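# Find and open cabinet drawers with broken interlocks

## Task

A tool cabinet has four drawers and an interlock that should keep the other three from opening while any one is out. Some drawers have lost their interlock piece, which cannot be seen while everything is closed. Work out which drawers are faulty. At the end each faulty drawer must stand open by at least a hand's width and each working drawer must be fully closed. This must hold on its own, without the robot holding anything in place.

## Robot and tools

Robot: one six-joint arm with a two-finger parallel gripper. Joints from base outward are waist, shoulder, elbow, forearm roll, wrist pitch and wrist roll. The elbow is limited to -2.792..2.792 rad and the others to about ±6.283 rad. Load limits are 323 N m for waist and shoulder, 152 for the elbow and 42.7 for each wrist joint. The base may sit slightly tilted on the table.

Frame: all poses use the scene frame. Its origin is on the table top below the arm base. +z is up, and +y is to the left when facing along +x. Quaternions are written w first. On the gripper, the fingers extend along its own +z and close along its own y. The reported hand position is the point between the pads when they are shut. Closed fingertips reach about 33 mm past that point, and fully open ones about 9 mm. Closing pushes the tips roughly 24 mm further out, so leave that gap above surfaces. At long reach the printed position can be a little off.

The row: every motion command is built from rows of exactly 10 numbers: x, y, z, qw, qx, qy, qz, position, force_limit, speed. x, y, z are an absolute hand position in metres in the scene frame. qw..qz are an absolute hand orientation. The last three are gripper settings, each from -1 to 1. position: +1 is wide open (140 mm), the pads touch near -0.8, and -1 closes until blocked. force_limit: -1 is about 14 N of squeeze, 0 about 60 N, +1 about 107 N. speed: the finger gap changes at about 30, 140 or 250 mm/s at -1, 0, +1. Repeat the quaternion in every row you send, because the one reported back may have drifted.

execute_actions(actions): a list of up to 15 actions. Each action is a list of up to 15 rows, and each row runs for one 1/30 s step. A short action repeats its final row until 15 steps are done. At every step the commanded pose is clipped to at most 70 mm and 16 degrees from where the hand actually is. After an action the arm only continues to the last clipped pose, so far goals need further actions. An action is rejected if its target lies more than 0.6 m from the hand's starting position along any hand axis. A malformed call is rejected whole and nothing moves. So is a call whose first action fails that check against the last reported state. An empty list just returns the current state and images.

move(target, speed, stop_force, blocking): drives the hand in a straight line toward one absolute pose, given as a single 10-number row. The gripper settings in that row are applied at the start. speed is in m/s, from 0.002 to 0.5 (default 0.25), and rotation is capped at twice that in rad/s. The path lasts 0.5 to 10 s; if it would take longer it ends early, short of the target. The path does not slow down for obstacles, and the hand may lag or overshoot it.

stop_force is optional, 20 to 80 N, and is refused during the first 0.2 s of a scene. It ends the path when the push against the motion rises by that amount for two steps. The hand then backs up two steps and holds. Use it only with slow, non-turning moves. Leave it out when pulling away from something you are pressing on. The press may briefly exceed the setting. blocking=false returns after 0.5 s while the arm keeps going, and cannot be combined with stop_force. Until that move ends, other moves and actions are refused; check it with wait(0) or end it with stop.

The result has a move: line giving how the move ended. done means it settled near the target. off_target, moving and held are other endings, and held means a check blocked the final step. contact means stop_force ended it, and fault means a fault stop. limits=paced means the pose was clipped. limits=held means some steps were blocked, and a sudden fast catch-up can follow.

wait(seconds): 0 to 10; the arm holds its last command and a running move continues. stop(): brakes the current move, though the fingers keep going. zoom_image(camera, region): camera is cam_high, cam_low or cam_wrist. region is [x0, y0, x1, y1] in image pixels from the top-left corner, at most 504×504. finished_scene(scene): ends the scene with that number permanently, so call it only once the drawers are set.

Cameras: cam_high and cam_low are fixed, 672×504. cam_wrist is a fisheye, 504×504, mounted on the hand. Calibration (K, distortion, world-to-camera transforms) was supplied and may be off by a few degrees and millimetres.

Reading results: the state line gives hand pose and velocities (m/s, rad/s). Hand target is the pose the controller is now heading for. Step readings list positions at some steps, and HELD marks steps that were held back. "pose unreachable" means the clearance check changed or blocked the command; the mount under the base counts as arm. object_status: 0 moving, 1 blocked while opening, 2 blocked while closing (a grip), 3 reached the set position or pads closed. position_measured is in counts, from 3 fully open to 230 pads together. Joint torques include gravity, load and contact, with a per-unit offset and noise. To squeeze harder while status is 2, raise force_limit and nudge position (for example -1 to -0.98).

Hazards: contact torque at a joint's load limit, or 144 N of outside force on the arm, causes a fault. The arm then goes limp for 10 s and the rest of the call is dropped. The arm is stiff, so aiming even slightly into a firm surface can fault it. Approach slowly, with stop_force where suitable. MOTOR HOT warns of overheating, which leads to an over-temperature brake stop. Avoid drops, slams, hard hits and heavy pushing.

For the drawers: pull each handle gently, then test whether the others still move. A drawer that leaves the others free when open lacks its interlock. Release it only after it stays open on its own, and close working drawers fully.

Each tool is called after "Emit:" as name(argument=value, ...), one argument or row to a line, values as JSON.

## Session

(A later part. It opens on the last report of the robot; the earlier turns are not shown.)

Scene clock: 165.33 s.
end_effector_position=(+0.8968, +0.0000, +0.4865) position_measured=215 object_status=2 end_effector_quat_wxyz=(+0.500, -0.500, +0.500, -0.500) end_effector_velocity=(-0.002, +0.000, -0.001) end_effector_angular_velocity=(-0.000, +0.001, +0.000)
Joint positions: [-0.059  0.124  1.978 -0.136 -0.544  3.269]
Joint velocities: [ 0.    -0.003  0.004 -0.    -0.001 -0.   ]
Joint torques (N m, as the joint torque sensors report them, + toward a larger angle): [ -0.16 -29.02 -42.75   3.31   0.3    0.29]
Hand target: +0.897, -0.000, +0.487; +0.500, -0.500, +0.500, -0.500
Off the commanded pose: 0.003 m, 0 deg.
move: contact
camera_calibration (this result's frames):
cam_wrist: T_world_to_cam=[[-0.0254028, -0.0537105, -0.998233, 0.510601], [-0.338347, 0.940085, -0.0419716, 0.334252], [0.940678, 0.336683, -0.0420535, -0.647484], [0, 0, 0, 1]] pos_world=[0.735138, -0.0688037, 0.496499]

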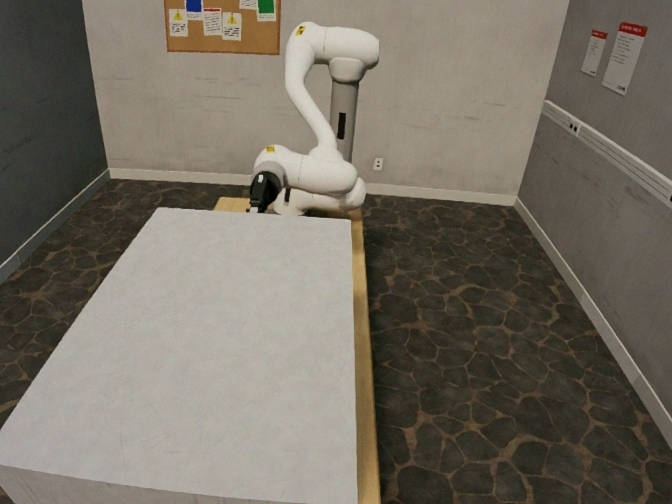

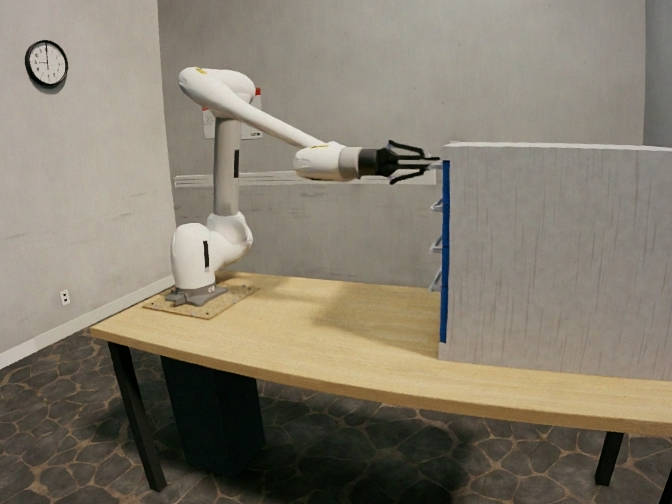

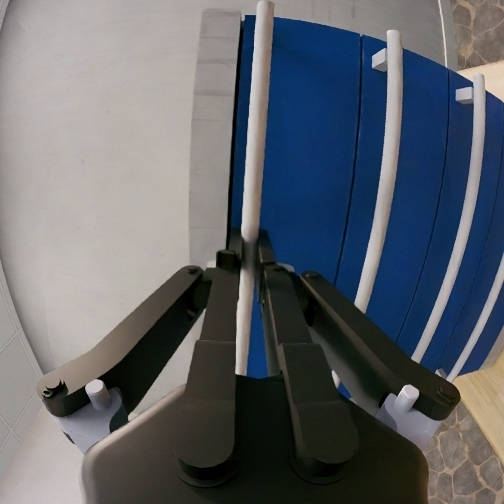

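Emit:
execute_actions(
  actions=[
    [[0.896, 0, 0.4865, 0.5, -0.5, 0.5, -0.5, -0.1, -0.5, 0]],
  ],
)

Emit:
move(
  target=[0.85, 0, 0.4865, 0.5, -0.5, 0.5, -0.5, -0.1, -0.5, 0],
  speed=0.2,
)

Emit:
move(
  target=[0.85, 0, 0.187, 0.5, -0.5, 0.5, -0.5, -0.1, -0.5, 0],
  speed=0.3,
)

Emit:
move(
  target=[0.893, 0, 0.187, 0.5, -0.5, 0.5, -0.5, -0.1, -0.5, 0],
  speed=0.08,
)

Emit:
execute_actions(
  actions=[
    [[0.893, 0, 0.187, 0.5, -0.5, 0.5, -0.5, -1, -0.5, 0]],
  ],
)

Emit:
move(
  target=[0.878, 0, 0.187, 0.5, -0.5, 0.5, -0.5, -1, -0.5, 0],
  speed=0.008,
  stop_force=35,
)

Scene clock: 175.13 s.
end_effector_position=(+0.8960, -0.0000, +0.4865) position_measured=141 object_status=0 end_effector_quat_wxyz=(+0.500, -0.500, +0.500, -0.500) end_effector_velocity=(-0.000, -0.000, -0.000) end_effector_angular_velocity=(+0.001, +0.001, -0.001)
Joint positions: [-0.059  0.122  1.979 -0.136 -0.544  3.269]
Joint velocities: [-0.     0.     0.     0.001  0.001  0.001]
Joint torques (N m, as the joint torque sensors report them, + toward a larger angle): [ -0.74 -51.9  -35.74   3.47  -3.11   0.42]
Hand target: +0.896, +0.000, +0.486; +0.500, -0.500, +0.500, -0.500
Off the commanded pose: 0.000 m, 0 deg.
Step readings (end_effector_position):
0: (+0.8966, -0.0000, +0.4866)
1: (+0.8966, -0.0000, +0.4866)
2: (+0.8965, -0.0000, +0.4866)
4: (+0.8963, -0.0000, +0.4863)
8: (+0.8961, -0.0000, +0.4864)
15: end_effector_position above
camera_calibration (this result's frames):
cam_wrist: T_world_to_cam=[[-0.0253529, -0.0537285, -0.998234, 0.510482], [-0.338355, 0.940081, -0.0420051, 0.334], [0.940677, 0.336692, -0.042013, -0.646723], [0, 0, 0, 1]] pos_world=[0.73431, -0.068813, 0.496439]

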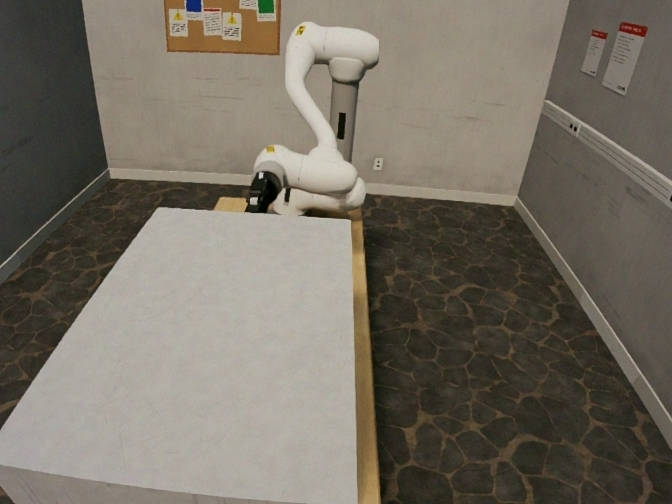

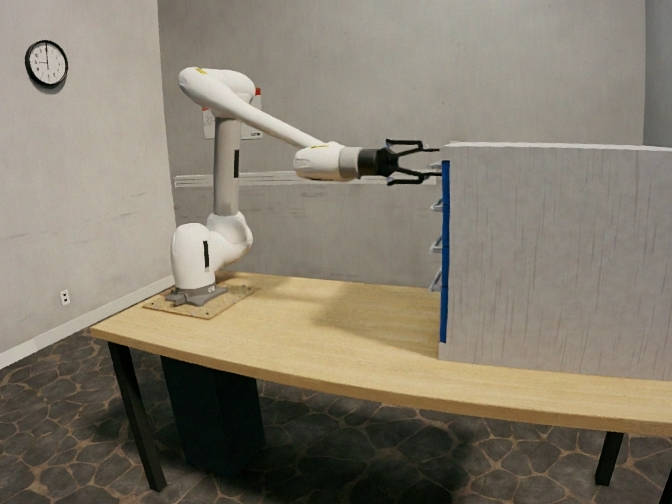

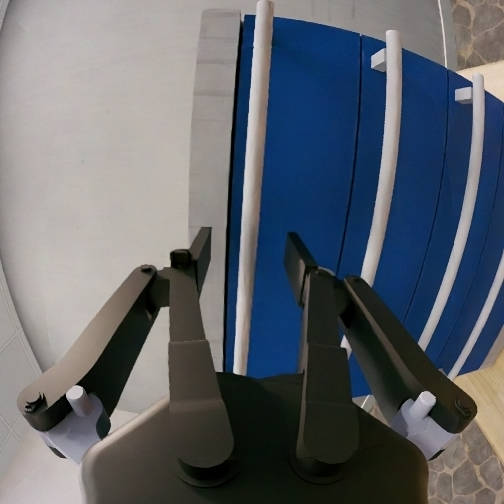

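Scene clock: 175.97 s.
end_effector_position=(+0.8501, +0.0000, +0.4864) position_measured=141 object_status=3 end_effector_quat_wxyz=(+0.500, -0.500, +0.500, -0.500) end_effector_velocity=(-0.001, -0.000, +0.000) end_effector_angular_velocity=(+0.000, +0.000, -0.000)
Joint positions: [-0.066  0.052  2.058 -0.146 -0.554  3.277]
Joint velocities: [-0.    -0.001  0.001  0.     0.001  0.   ]
Joint torques (N m, as the joint torque sensors report them, + toward a larger angle): [ -2.73 -44.34 -35.76   3.59  -3.16   0.36]
Hand target: +0.850, +0.000, +0.486; +0.500, -0.500, +0.500, -0.500
Off the commanded pose: 0.000 m, 0 deg.
move: done
camera_calibration (this result's frames):
cam_wrist: T_world_to_cam=[[-0.0253534, -0.0537374, -0.998233, 0.509251], [-0.338353, 0.940081, -0.0420134, 0.318442], [0.940678, 0.33669, -0.0420165, -0.603515], [0, 0, 0, 1]] pos_world=[0.688371, -0.0687979, 0.496373]

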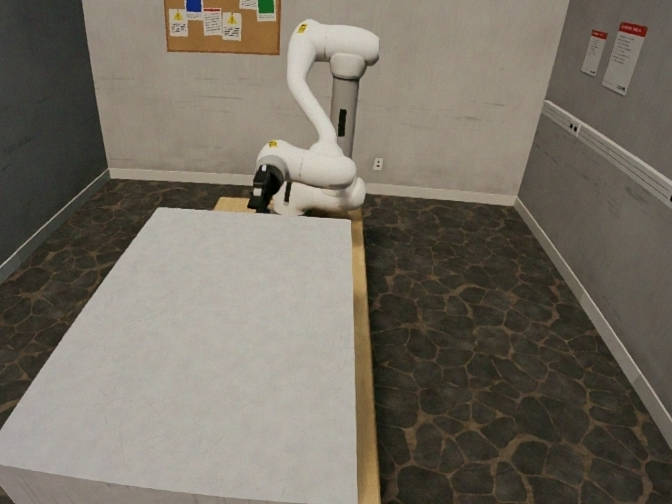

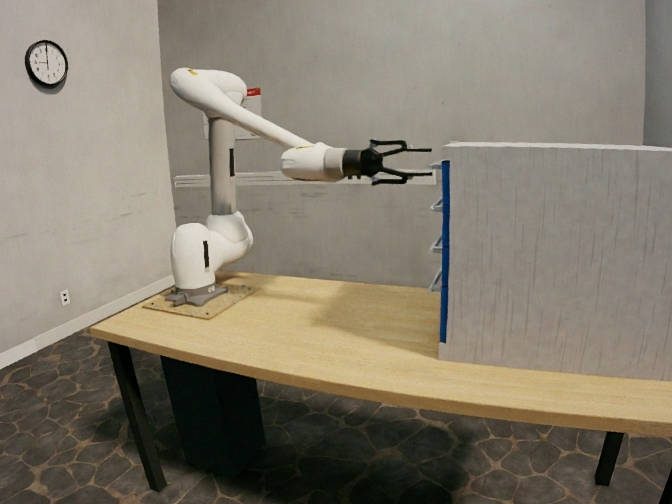

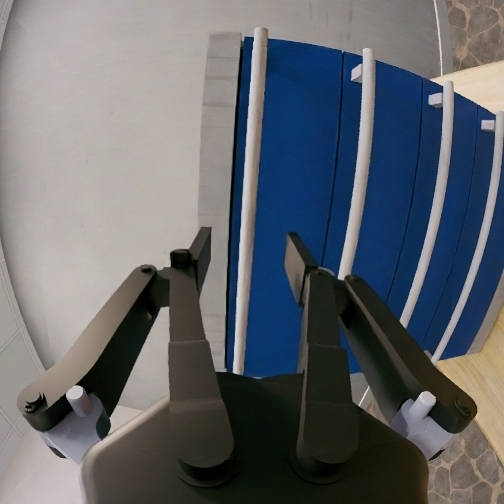

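Scene clock: 177.47 s.
end_effector_position=(+0.8504, -0.0000, +0.1872) position_measured=141 object_status=3 end_effector_quat_wxyz=(+0.500, -0.500, +0.500, -0.500) end_effector_velocity=(+0.001, +0.000, -0.001) end_effector_angular_velocity=(+0.000, -0.004, +0.000)
Joint positions: [-0.059  0.494  2.241 -0.076 -1.175  3.182]
Joint velocities: [ 0.     0.004 -0.001  0.    -0.007 -0.   ]
Joint torques (N m, as the joint torque sensors report them, + toward a larger angle): [ -1.59 -71.46 -17.19   1.48  -3.07   0.24]
Hand target: +0.850, -0.000, +0.187; +0.500, -0.500, +0.500, -0.500
Off the commanded pose: 0.000 m, 0 deg.
move: done
camera_calibration (this result's frames):
cam_wrist: T_world_to_cam=[[-0.0253232, -0.0536502, -0.998239, 0.210505], [-0.338374, 0.940077, -0.0419404, 0.306026], [0.940671, 0.336716, -0.0419596, -0.616405], [0, 0, 0, 1]] pos_world=[0.688716, -0.0688409, 0.197105]

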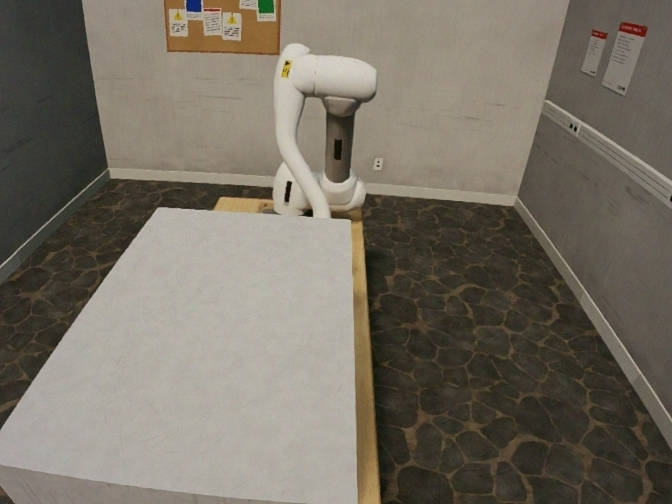

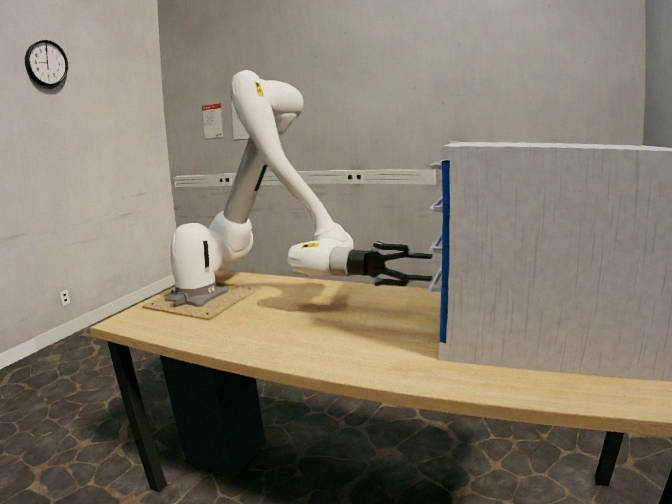

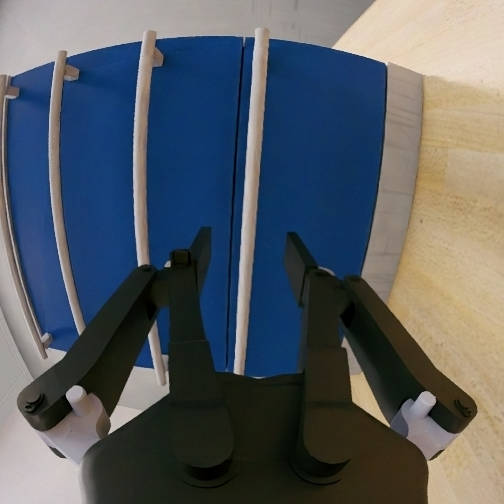

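Scene clock: 178.37 s.
end_effector_position=(+0.8929, -0.0000, +0.1871) position_measured=141 object_status=3 end_effector_quat_wxyz=(+0.500, -0.500, +0.500, -0.500) end_effector_velocity=(+0.001, -0.000, +0.001) end_effector_angular_velocity=(+0.000, -0.001, -0.001)
Joint positions: [-0.054  0.528  2.159 -0.072 -1.128  3.183]
Joint velocities: [ 0.     0.001 -0.002  0.001  0.001 -0.   ]
Joint torques (N m, as the joint torque sensors report them, + toward a larger angle): [ -2.42 -75.32 -20.22   1.57  -2.96   0.24]
Hand target: +0.893, -0.000, +0.187; +0.500, -0.500, +0.500, -0.500
Off the commanded pose: 0.000 m, 0 deg.
move: done
camera_calibration (this result's frames):
cam_wrist: T_world_to_cam=[[-0.0253248, -0.0537324, -0.998234, 0.2115], [-0.338357, 0.940079, -0.042018, 0.320396], [0.940677, 0.336696, -0.041988, -0.656408], [0, 0, 0, 1]] pos_world=[0.731232, -0.0688229, 0.197028]

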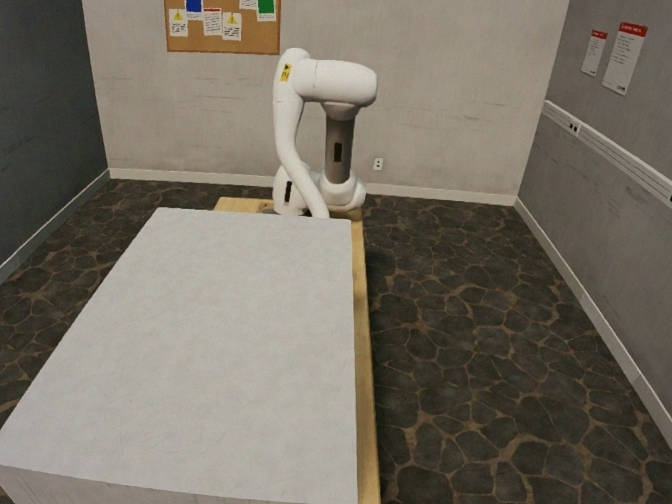

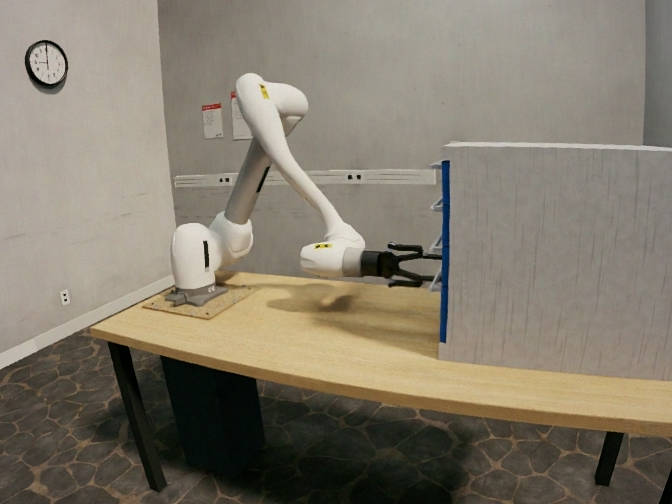

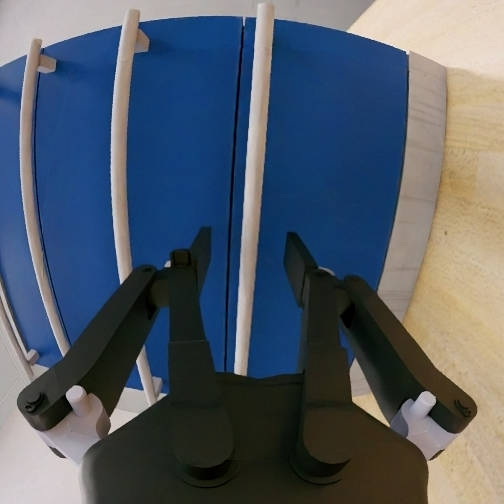

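Scene clock: 178.87 s.
end_effector_position=(+0.8930, -0.0000, +0.1869) position_measured=215 object_status=0 end_effector_quat_wxyz=(+0.500, -0.500, +0.500, -0.500) end_effector_velocity=(-0.000, -0.000, +0.000) end_effector_angular_velocity=(+0.000, -0.001, -0.000)
Joint positions: [-0.054  0.529  2.159 -0.072 -1.128  3.183]
Joint velocities: [-0.     0.     0.     0.    -0.001  0.   ]
Joint torques (N m, as the joint torque sensors report them, + toward a larger angle): [ -1.15 -80.22 -26.17   1.54  -5.77   0.43]
Hand target: +0.893, -0.000, +0.187; +0.500, -0.500, +0.500, -0.500
Off the commanded pose: 0.000 m, 0 deg.
Step readings (end_effector_position):
0: (+0.8929, -0.0000, +0.1871)
1: (+0.8930, -0.0000, +0.1871)
2: (+0.8930, -0.0000, +0.1871)
4: (+0.8930, -0.0000, +0.1870)
8: (+0.8930, -0.0000, +0.1870)
15: end_effector_position above
camera_calibration (this result's frames):
cam_wrist: T_world_to_cam=[[-0.0254851, -0.0536995, -0.998232, 0.211473], [-0.33835, 0.940086, -0.0419333, 0.320382], [0.940675, 0.336683, -0.0421274, -0.656457], [0, 0, 0, 1]] pos_world=[0.731304, -0.0688122, 0.196879]

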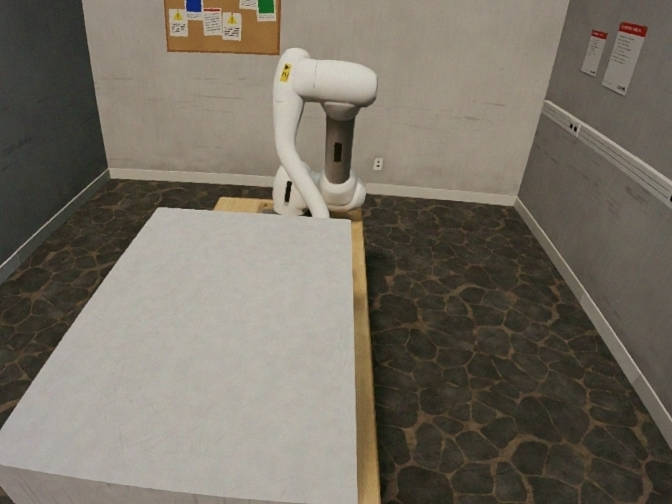

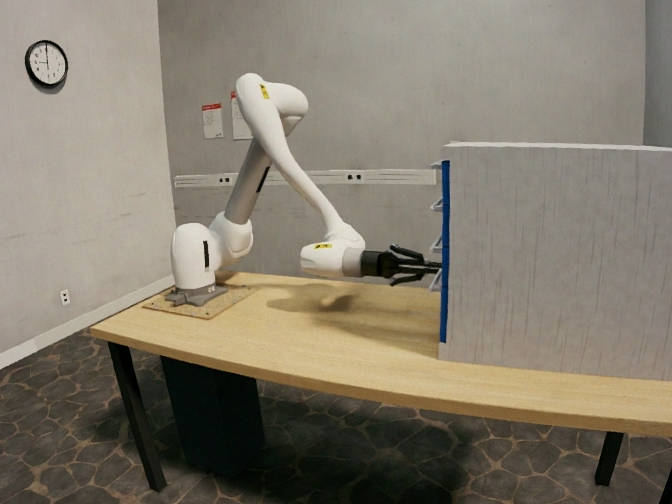

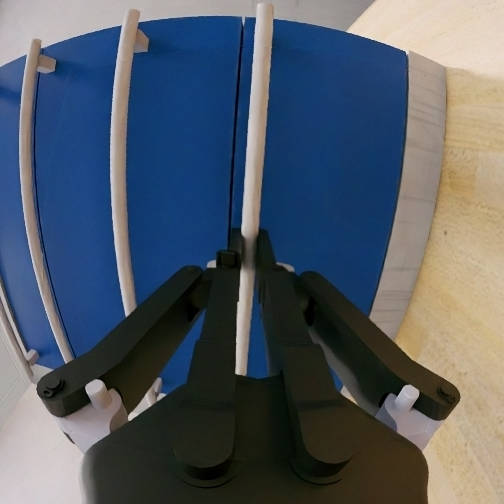

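Scene clock: 180.97 s.
end_effector_position=(+0.8780, +0.0000, +0.1870) position_measured=215 object_status=2 end_effector_quat_wxyz=(+0.500, -0.500, +0.500, -0.500) end_effector_velocity=(-0.000, -0.000, +0.000) end_effector_angular_velocity=(+0.000, -0.000, -0.001)
Joint positions: [-0.056  0.516  2.188 -0.073 -1.144  3.183]
Joint velocities: [-0.    -0.     0.001  0.001 -0.001 -0.   ]
Joint torques (N m, as the joint torque sensors report them, + toward a larger angle): [ -0.03 -85.41 -22.37   1.71  -7.88   0.24]
Hand target: +0.878, +0.000, +0.187; +0.500, -0.500, +0.500, -0.500
Off the commanded pose: 0.000 m, 0 deg.
move: done
camera_calibration (this result's frames):
cam_wrist: T_world_to_cam=[[-0.0253385, -0.0537322, -0.998234, 0.211038], [-0.338356, 0.94008, -0.0420134, 0.31534], [0.940677, 0.336694, -0.0420008, -0.642414], [0, 0, 0, 1]] pos_world=[0.716348, -0.0688084, 0.196931]

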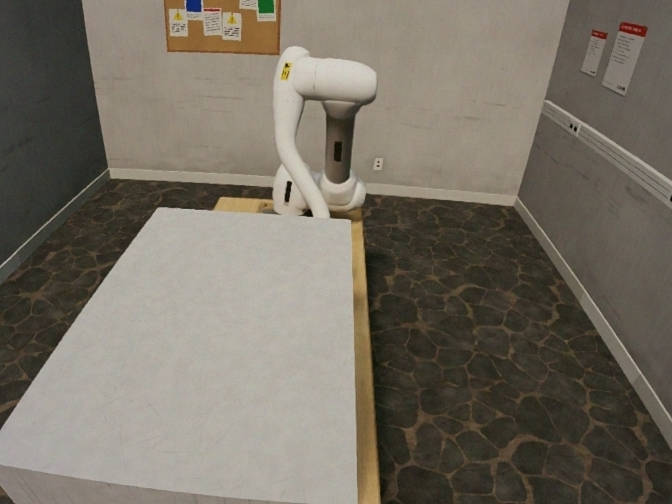

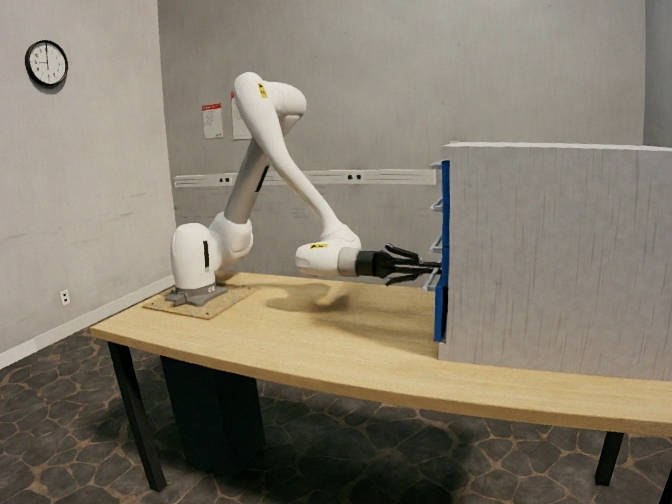

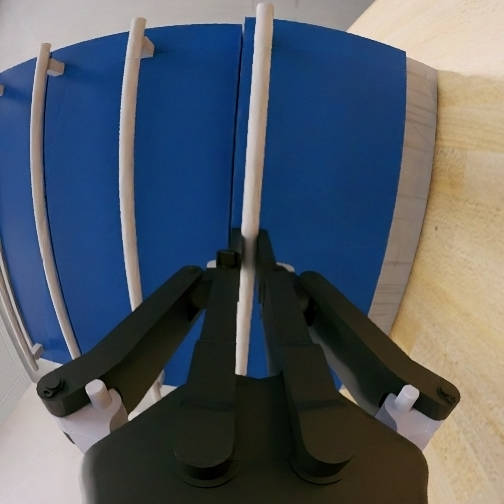

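Emit:
move(
  target=[0.768, 0, 0.1865, 0.5, -0.5, 0.5, -0.5, -1, -0.5, 0],
  speed=0.07,
  stop_force=50,
)

Emit:
execute_actions(
  actions=[
    [[0.768, 0, 0.1865, 0.5, -0.5, 0.5, -0.5, -0.1, -0.5, 0]],
  ],
)

Emit:
move(
  target=[0.72, 0, 0.19, 0.5, -0.5, 0.5, -0.5, -0.1, -0.5, 0],
  speed=0.2,
)

Emit:
move(
  target=[0.72, 0, 0.2865, 0.5, -0.5, 0.5, -0.5, -0.3, -0.5, 0],
  speed=0.2,
)

Emit:
move(
  target=[0.86, 0, 0.2865, 0.5, -0.5, 0.5, -0.5, -0.3, -0.5, 0],
  speed=0.1,
)

Emit:
zoom_image(
  camera="cam_low",
  region=[340, 190, 480, 360],
)

Scene clock: 193.13 s.
end_effector_position=(+0.7681, +0.0000, +0.1863) position_measured=215 object_status=2 end_effector_quat_wxyz=(+0.500, -0.500, +0.500, -0.500) end_effector_velocity=(-0.001, -0.000, -0.000) end_effector_angular_velocity=(+0.000, +0.000, -0.001)
Joint positions: [-0.073  0.433  2.395 -0.088 -1.268  3.179]
Joint velocities: [-0.    -0.001  0.003  0.001 -0.002 -0.   ]
Joint torques (N m, as the joint torque sensors report them, + toward a larger angle): [ -1.54 -66.51 -14.85   1.2   -5.62   0.34]
Hand target: +0.768, +0.000, +0.186; +0.500, -0.500, +0.500, -0.500
Off the commanded pose: 0.000 m, 0 deg.
move: done
camera_calibration (this result's frames):
cam_wrist: T_world_to_cam=[[-0.0253202, -0.0537403, -0.998234, 0.207605], [-0.338364, 0.940076, -0.0420268, 0.278092], [0.940675, 0.336702, -0.0419867, -0.539028], [0, 0, 0, 1]] pos_world=[0.606403, -0.068779, 0.196293]

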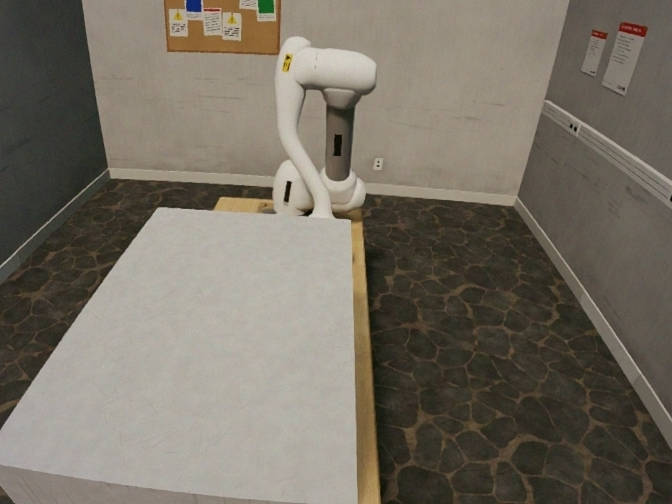

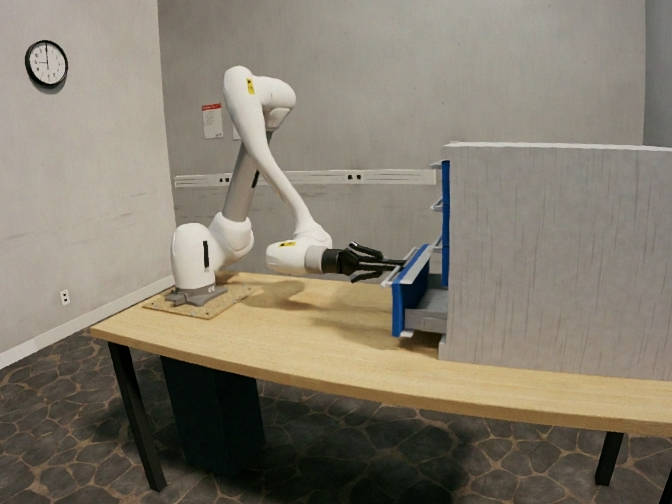

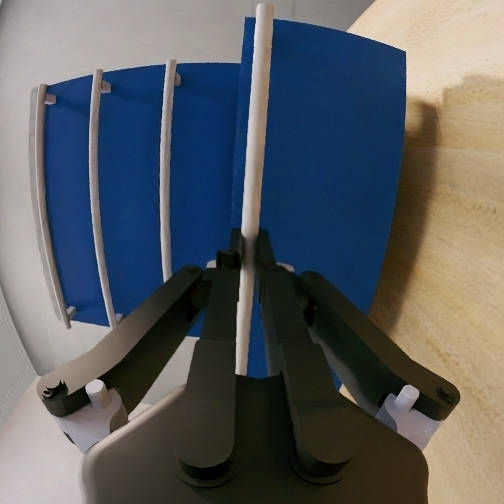

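Scene clock: 193.63 s.
end_effector_position=(+0.7680, +0.0000, +0.1865) position_measured=141 object_status=0 end_effector_quat_wxyz=(+0.500, -0.500, +0.500, -0.500) end_effector_velocity=(-0.001, -0.001, -0.001) end_effector_angular_velocity=(+0.001, +0.002, -0.002)
Joint positions: [-0.073  0.432  2.395 -0.088 -1.268  3.179]
Joint velocities: [-0.    -0.     0.001  0.002  0.001  0.   ]
Joint torques (N m, as the joint torque sensors report them, + toward a larger angle): [ -2.03 -59.94 -13.78   0.73  -3.06   0.43]
Hand target: +0.768, +0.000, +0.186; +0.500, -0.500, +0.500, -0.500
Off the commanded pose: 0.000 m, 0 deg.
Step readings (end_effector_position):
0: (+0.7681, +0.0000, +0.1863)
1: (+0.7681, +0.0000, +0.1863)
2: (+0.7680, +0.0000, +0.1864)
4: (+0.7680, +0.0000, +0.1866)
8: (+0.7680, +0.0000, +0.1865)
15: end_effector_position above
camera_calibration (this result's frames):
cam_wrist: T_world_to_cam=[[-0.0253102, -0.0537968, -0.998231, 0.20777], [-0.338355, 0.940077, -0.0420838, 0.278101], [0.940678, 0.336691, -0.0419959, -0.538913], [0, 0, 0, 1]] pos_world=[0.606299, -0.0688117, 0.196474]

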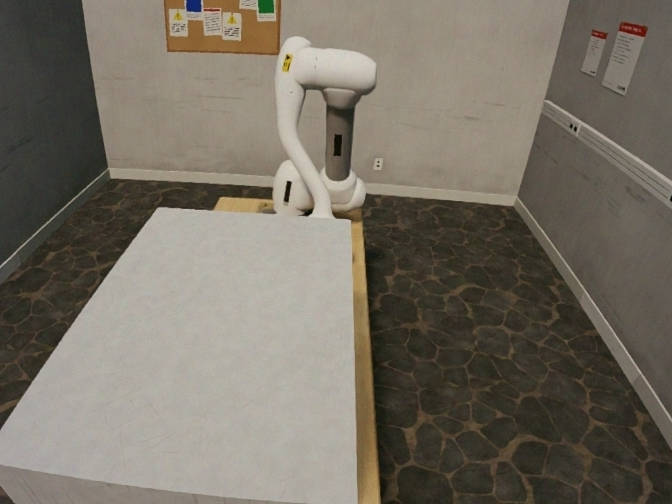

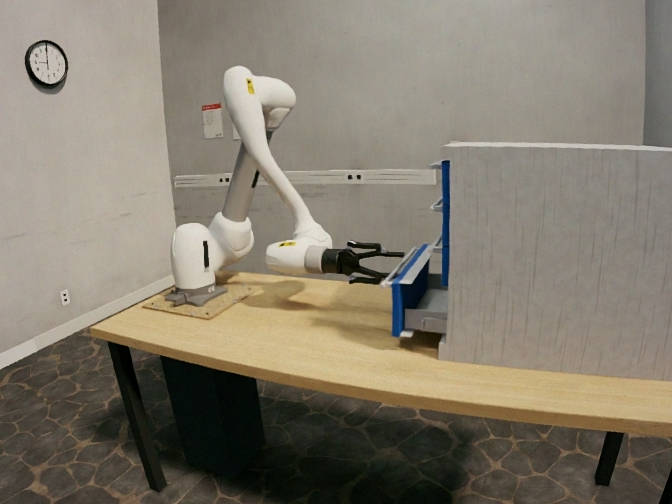

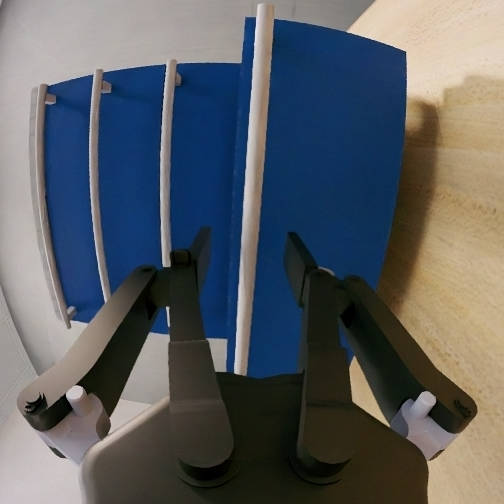

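Scene clock: 194.47 s.
end_effector_position=(+0.7201, +0.0000, +0.1899) position_measured=141 object_status=3 end_effector_quat_wxyz=(+0.500, -0.500, +0.500, -0.500) end_effector_velocity=(-0.001, -0.000, +0.000) end_effector_angular_velocity=(-0.000, -0.001, -0.001)
Joint positions: [-0.083  0.391  2.483 -0.097 -1.314  3.177]
Joint velocities: [-0.    -0.001  0.002  0.001 -0.001 -0.   ]
Joint torques (N m, as the joint torque sensors report them, + toward a larger angle): [ -1.07 -54.9  -12.18   0.8   -3.26   0.2 ]
Hand target: +0.720, +0.000, +0.190; +0.500, -0.500, +0.500, -0.500
Off the commanded pose: 0.000 m, 0 deg.
move: done
camera_calibration (this result's frames):
cam_wrist: T_world_to_cam=[[-0.0253372, -0.0537387, -0.998234, 0.209973], [-0.33835, 0.940082, -0.0420202, 0.261997], [0.940679, 0.336688, -0.0420015, -0.49368], [0, 0, 0, 1]] pos_world=[0.558361, -0.068799, 0.199876]

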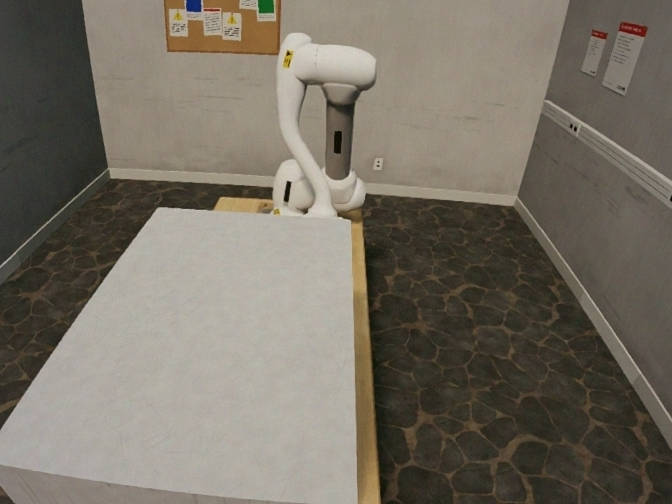

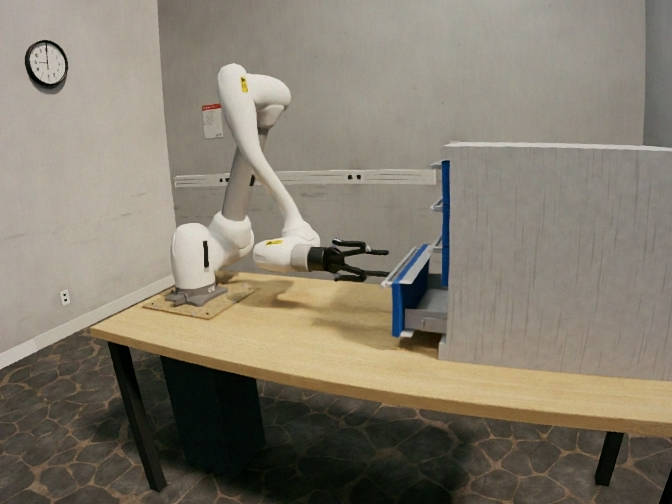

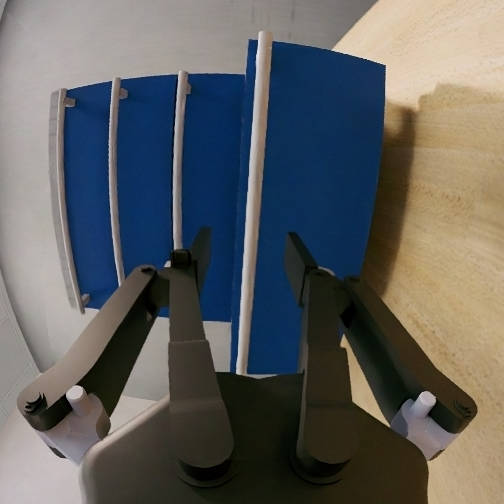

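Scene clock: 195.40 s.
end_effector_position=(+0.7198, +0.0000, +0.2864) position_measured=167 object_status=3 end_effector_quat_wxyz=(+0.500, -0.500, +0.500, -0.500) end_effector_velocity=(-0.000, +0.000, +0.000) end_effector_angular_velocity=(-0.000, +0.003, +0.000)
Joint positions: [-0.086  0.16   2.448 -0.112 -1.05   3.208]
Joint velocities: [-0.    -0.003 -0.001 -0.001  0.006  0.   ]
Joint torques (N m, as the joint torque sensors report them, + toward a larger angle): [  0.4  -41.77 -22.53   1.71  -3.44   0.62]
Hand target: +0.720, +0.000, +0.287; +0.500, -0.500, +0.500, -0.500
Off the commanded pose: 0.000 m, 0 deg.
move: done
camera_calibration (this result's frames):
cam_wrist: T_world_to_cam=[[-0.0253237, -0.0537798, -0.998232, 0.306249], [-0.338333, 0.940086, -0.0420642, 0.265983], [0.940686, 0.336669, -0.0420019, -0.48943], [0, 0, 0, 1]] pos_world=[0.558146, -0.0688007, 0.296339]

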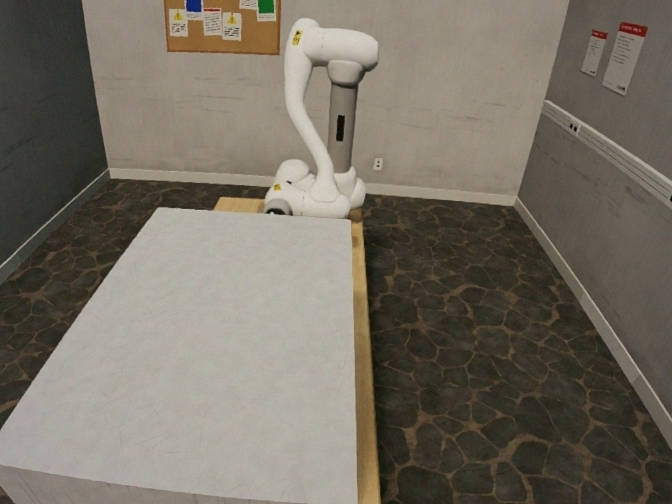

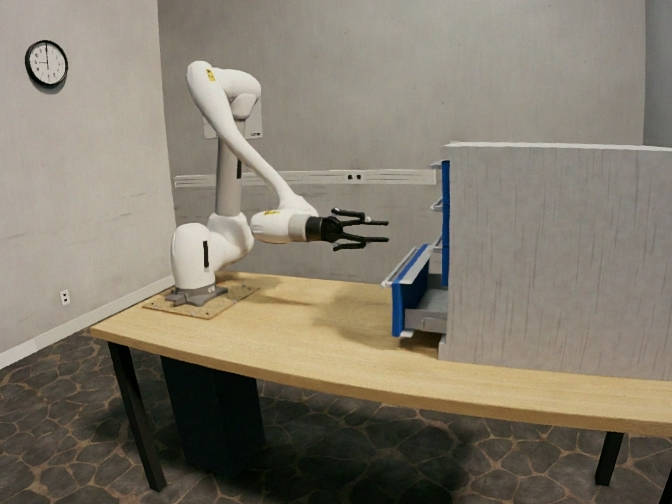

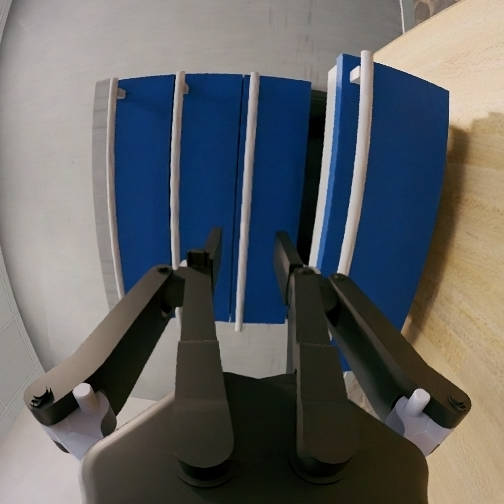

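Scene clock: 197.20 s.
end_effector_position=(+0.8599, -0.0000, +0.2867) position_measured=167 object_status=3 end_effector_quat_wxyz=(+0.500, -0.500, +0.500, -0.500) end_effector_velocity=(+0.001, +0.000, +0.000) end_effector_angular_velocity=(-0.001, -0.000, +0.000)
Joint positions: [-0.06   0.326  2.195 -0.087 -0.962  3.202]
Joint velocities: [ 0.     0.001 -0.002 -0.     0.001 -0.   ]
Joint torques (N m, as the joint torque sensors report them, + toward a larger angle): [ -1.32 -60.83 -24.11   2.38  -3.06   0.29]
Hand target: +0.860, -0.000, +0.287; +0.500, -0.500, +0.500, -0.500
Off the commanded pose: 0.000 m, 0 deg.
move: done
camera_calibration (this result's frames):
cam_wrist: T_world_to_cam=[[-0.0253133, -0.0537071, -0.998236, 0.310129], [-0.33835, 0.940083, -0.0419984, 0.313429], [0.94068, 0.33669, -0.0419684, -0.621163], [0, 0, 0, 1]] pos_world=[0.698215, -0.068854, 0.296676]

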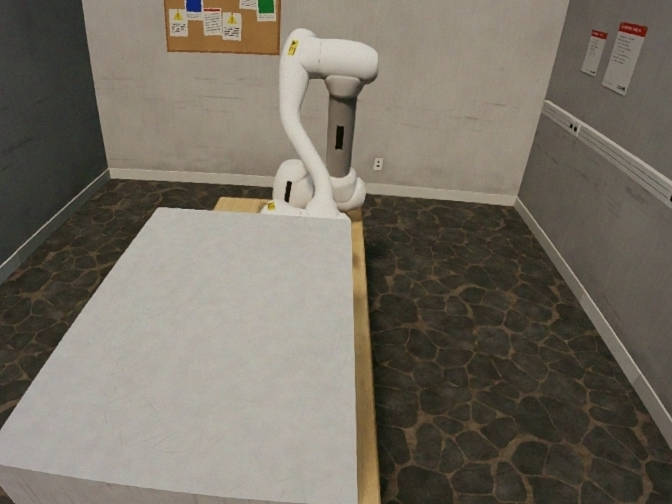

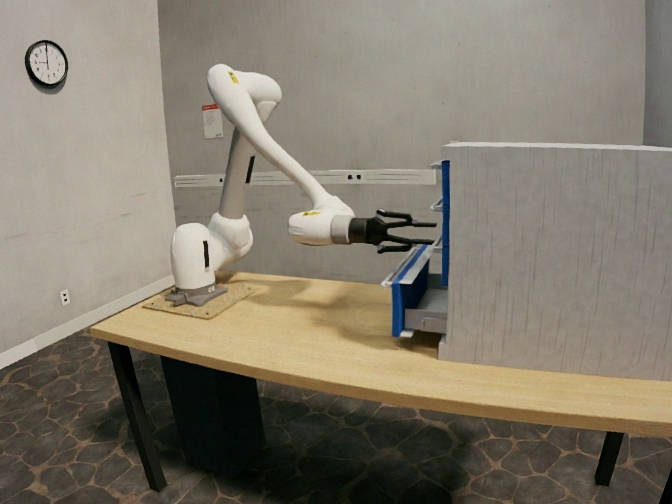

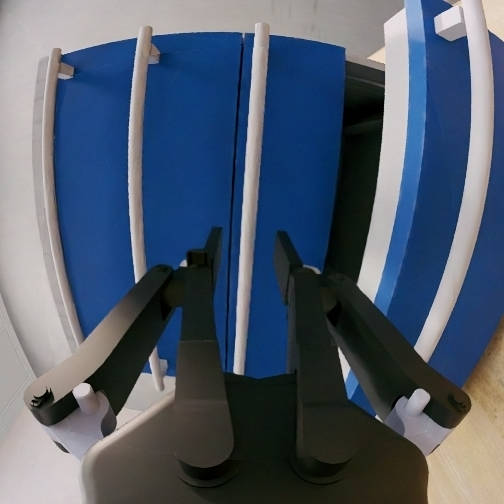

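Region (340, 190, 480, 360) of cam_low's 672x504 image, scaled by 2.965, with more detail than that image has; it fills the left 415 columns of this view, and the rest is white.

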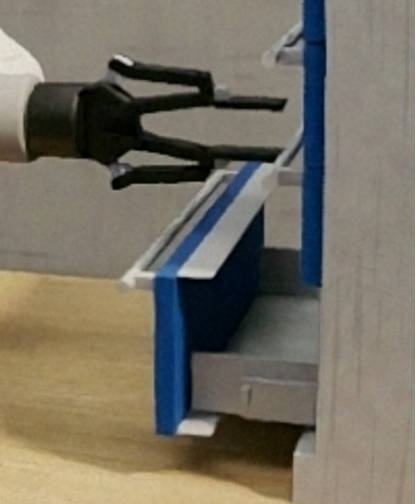

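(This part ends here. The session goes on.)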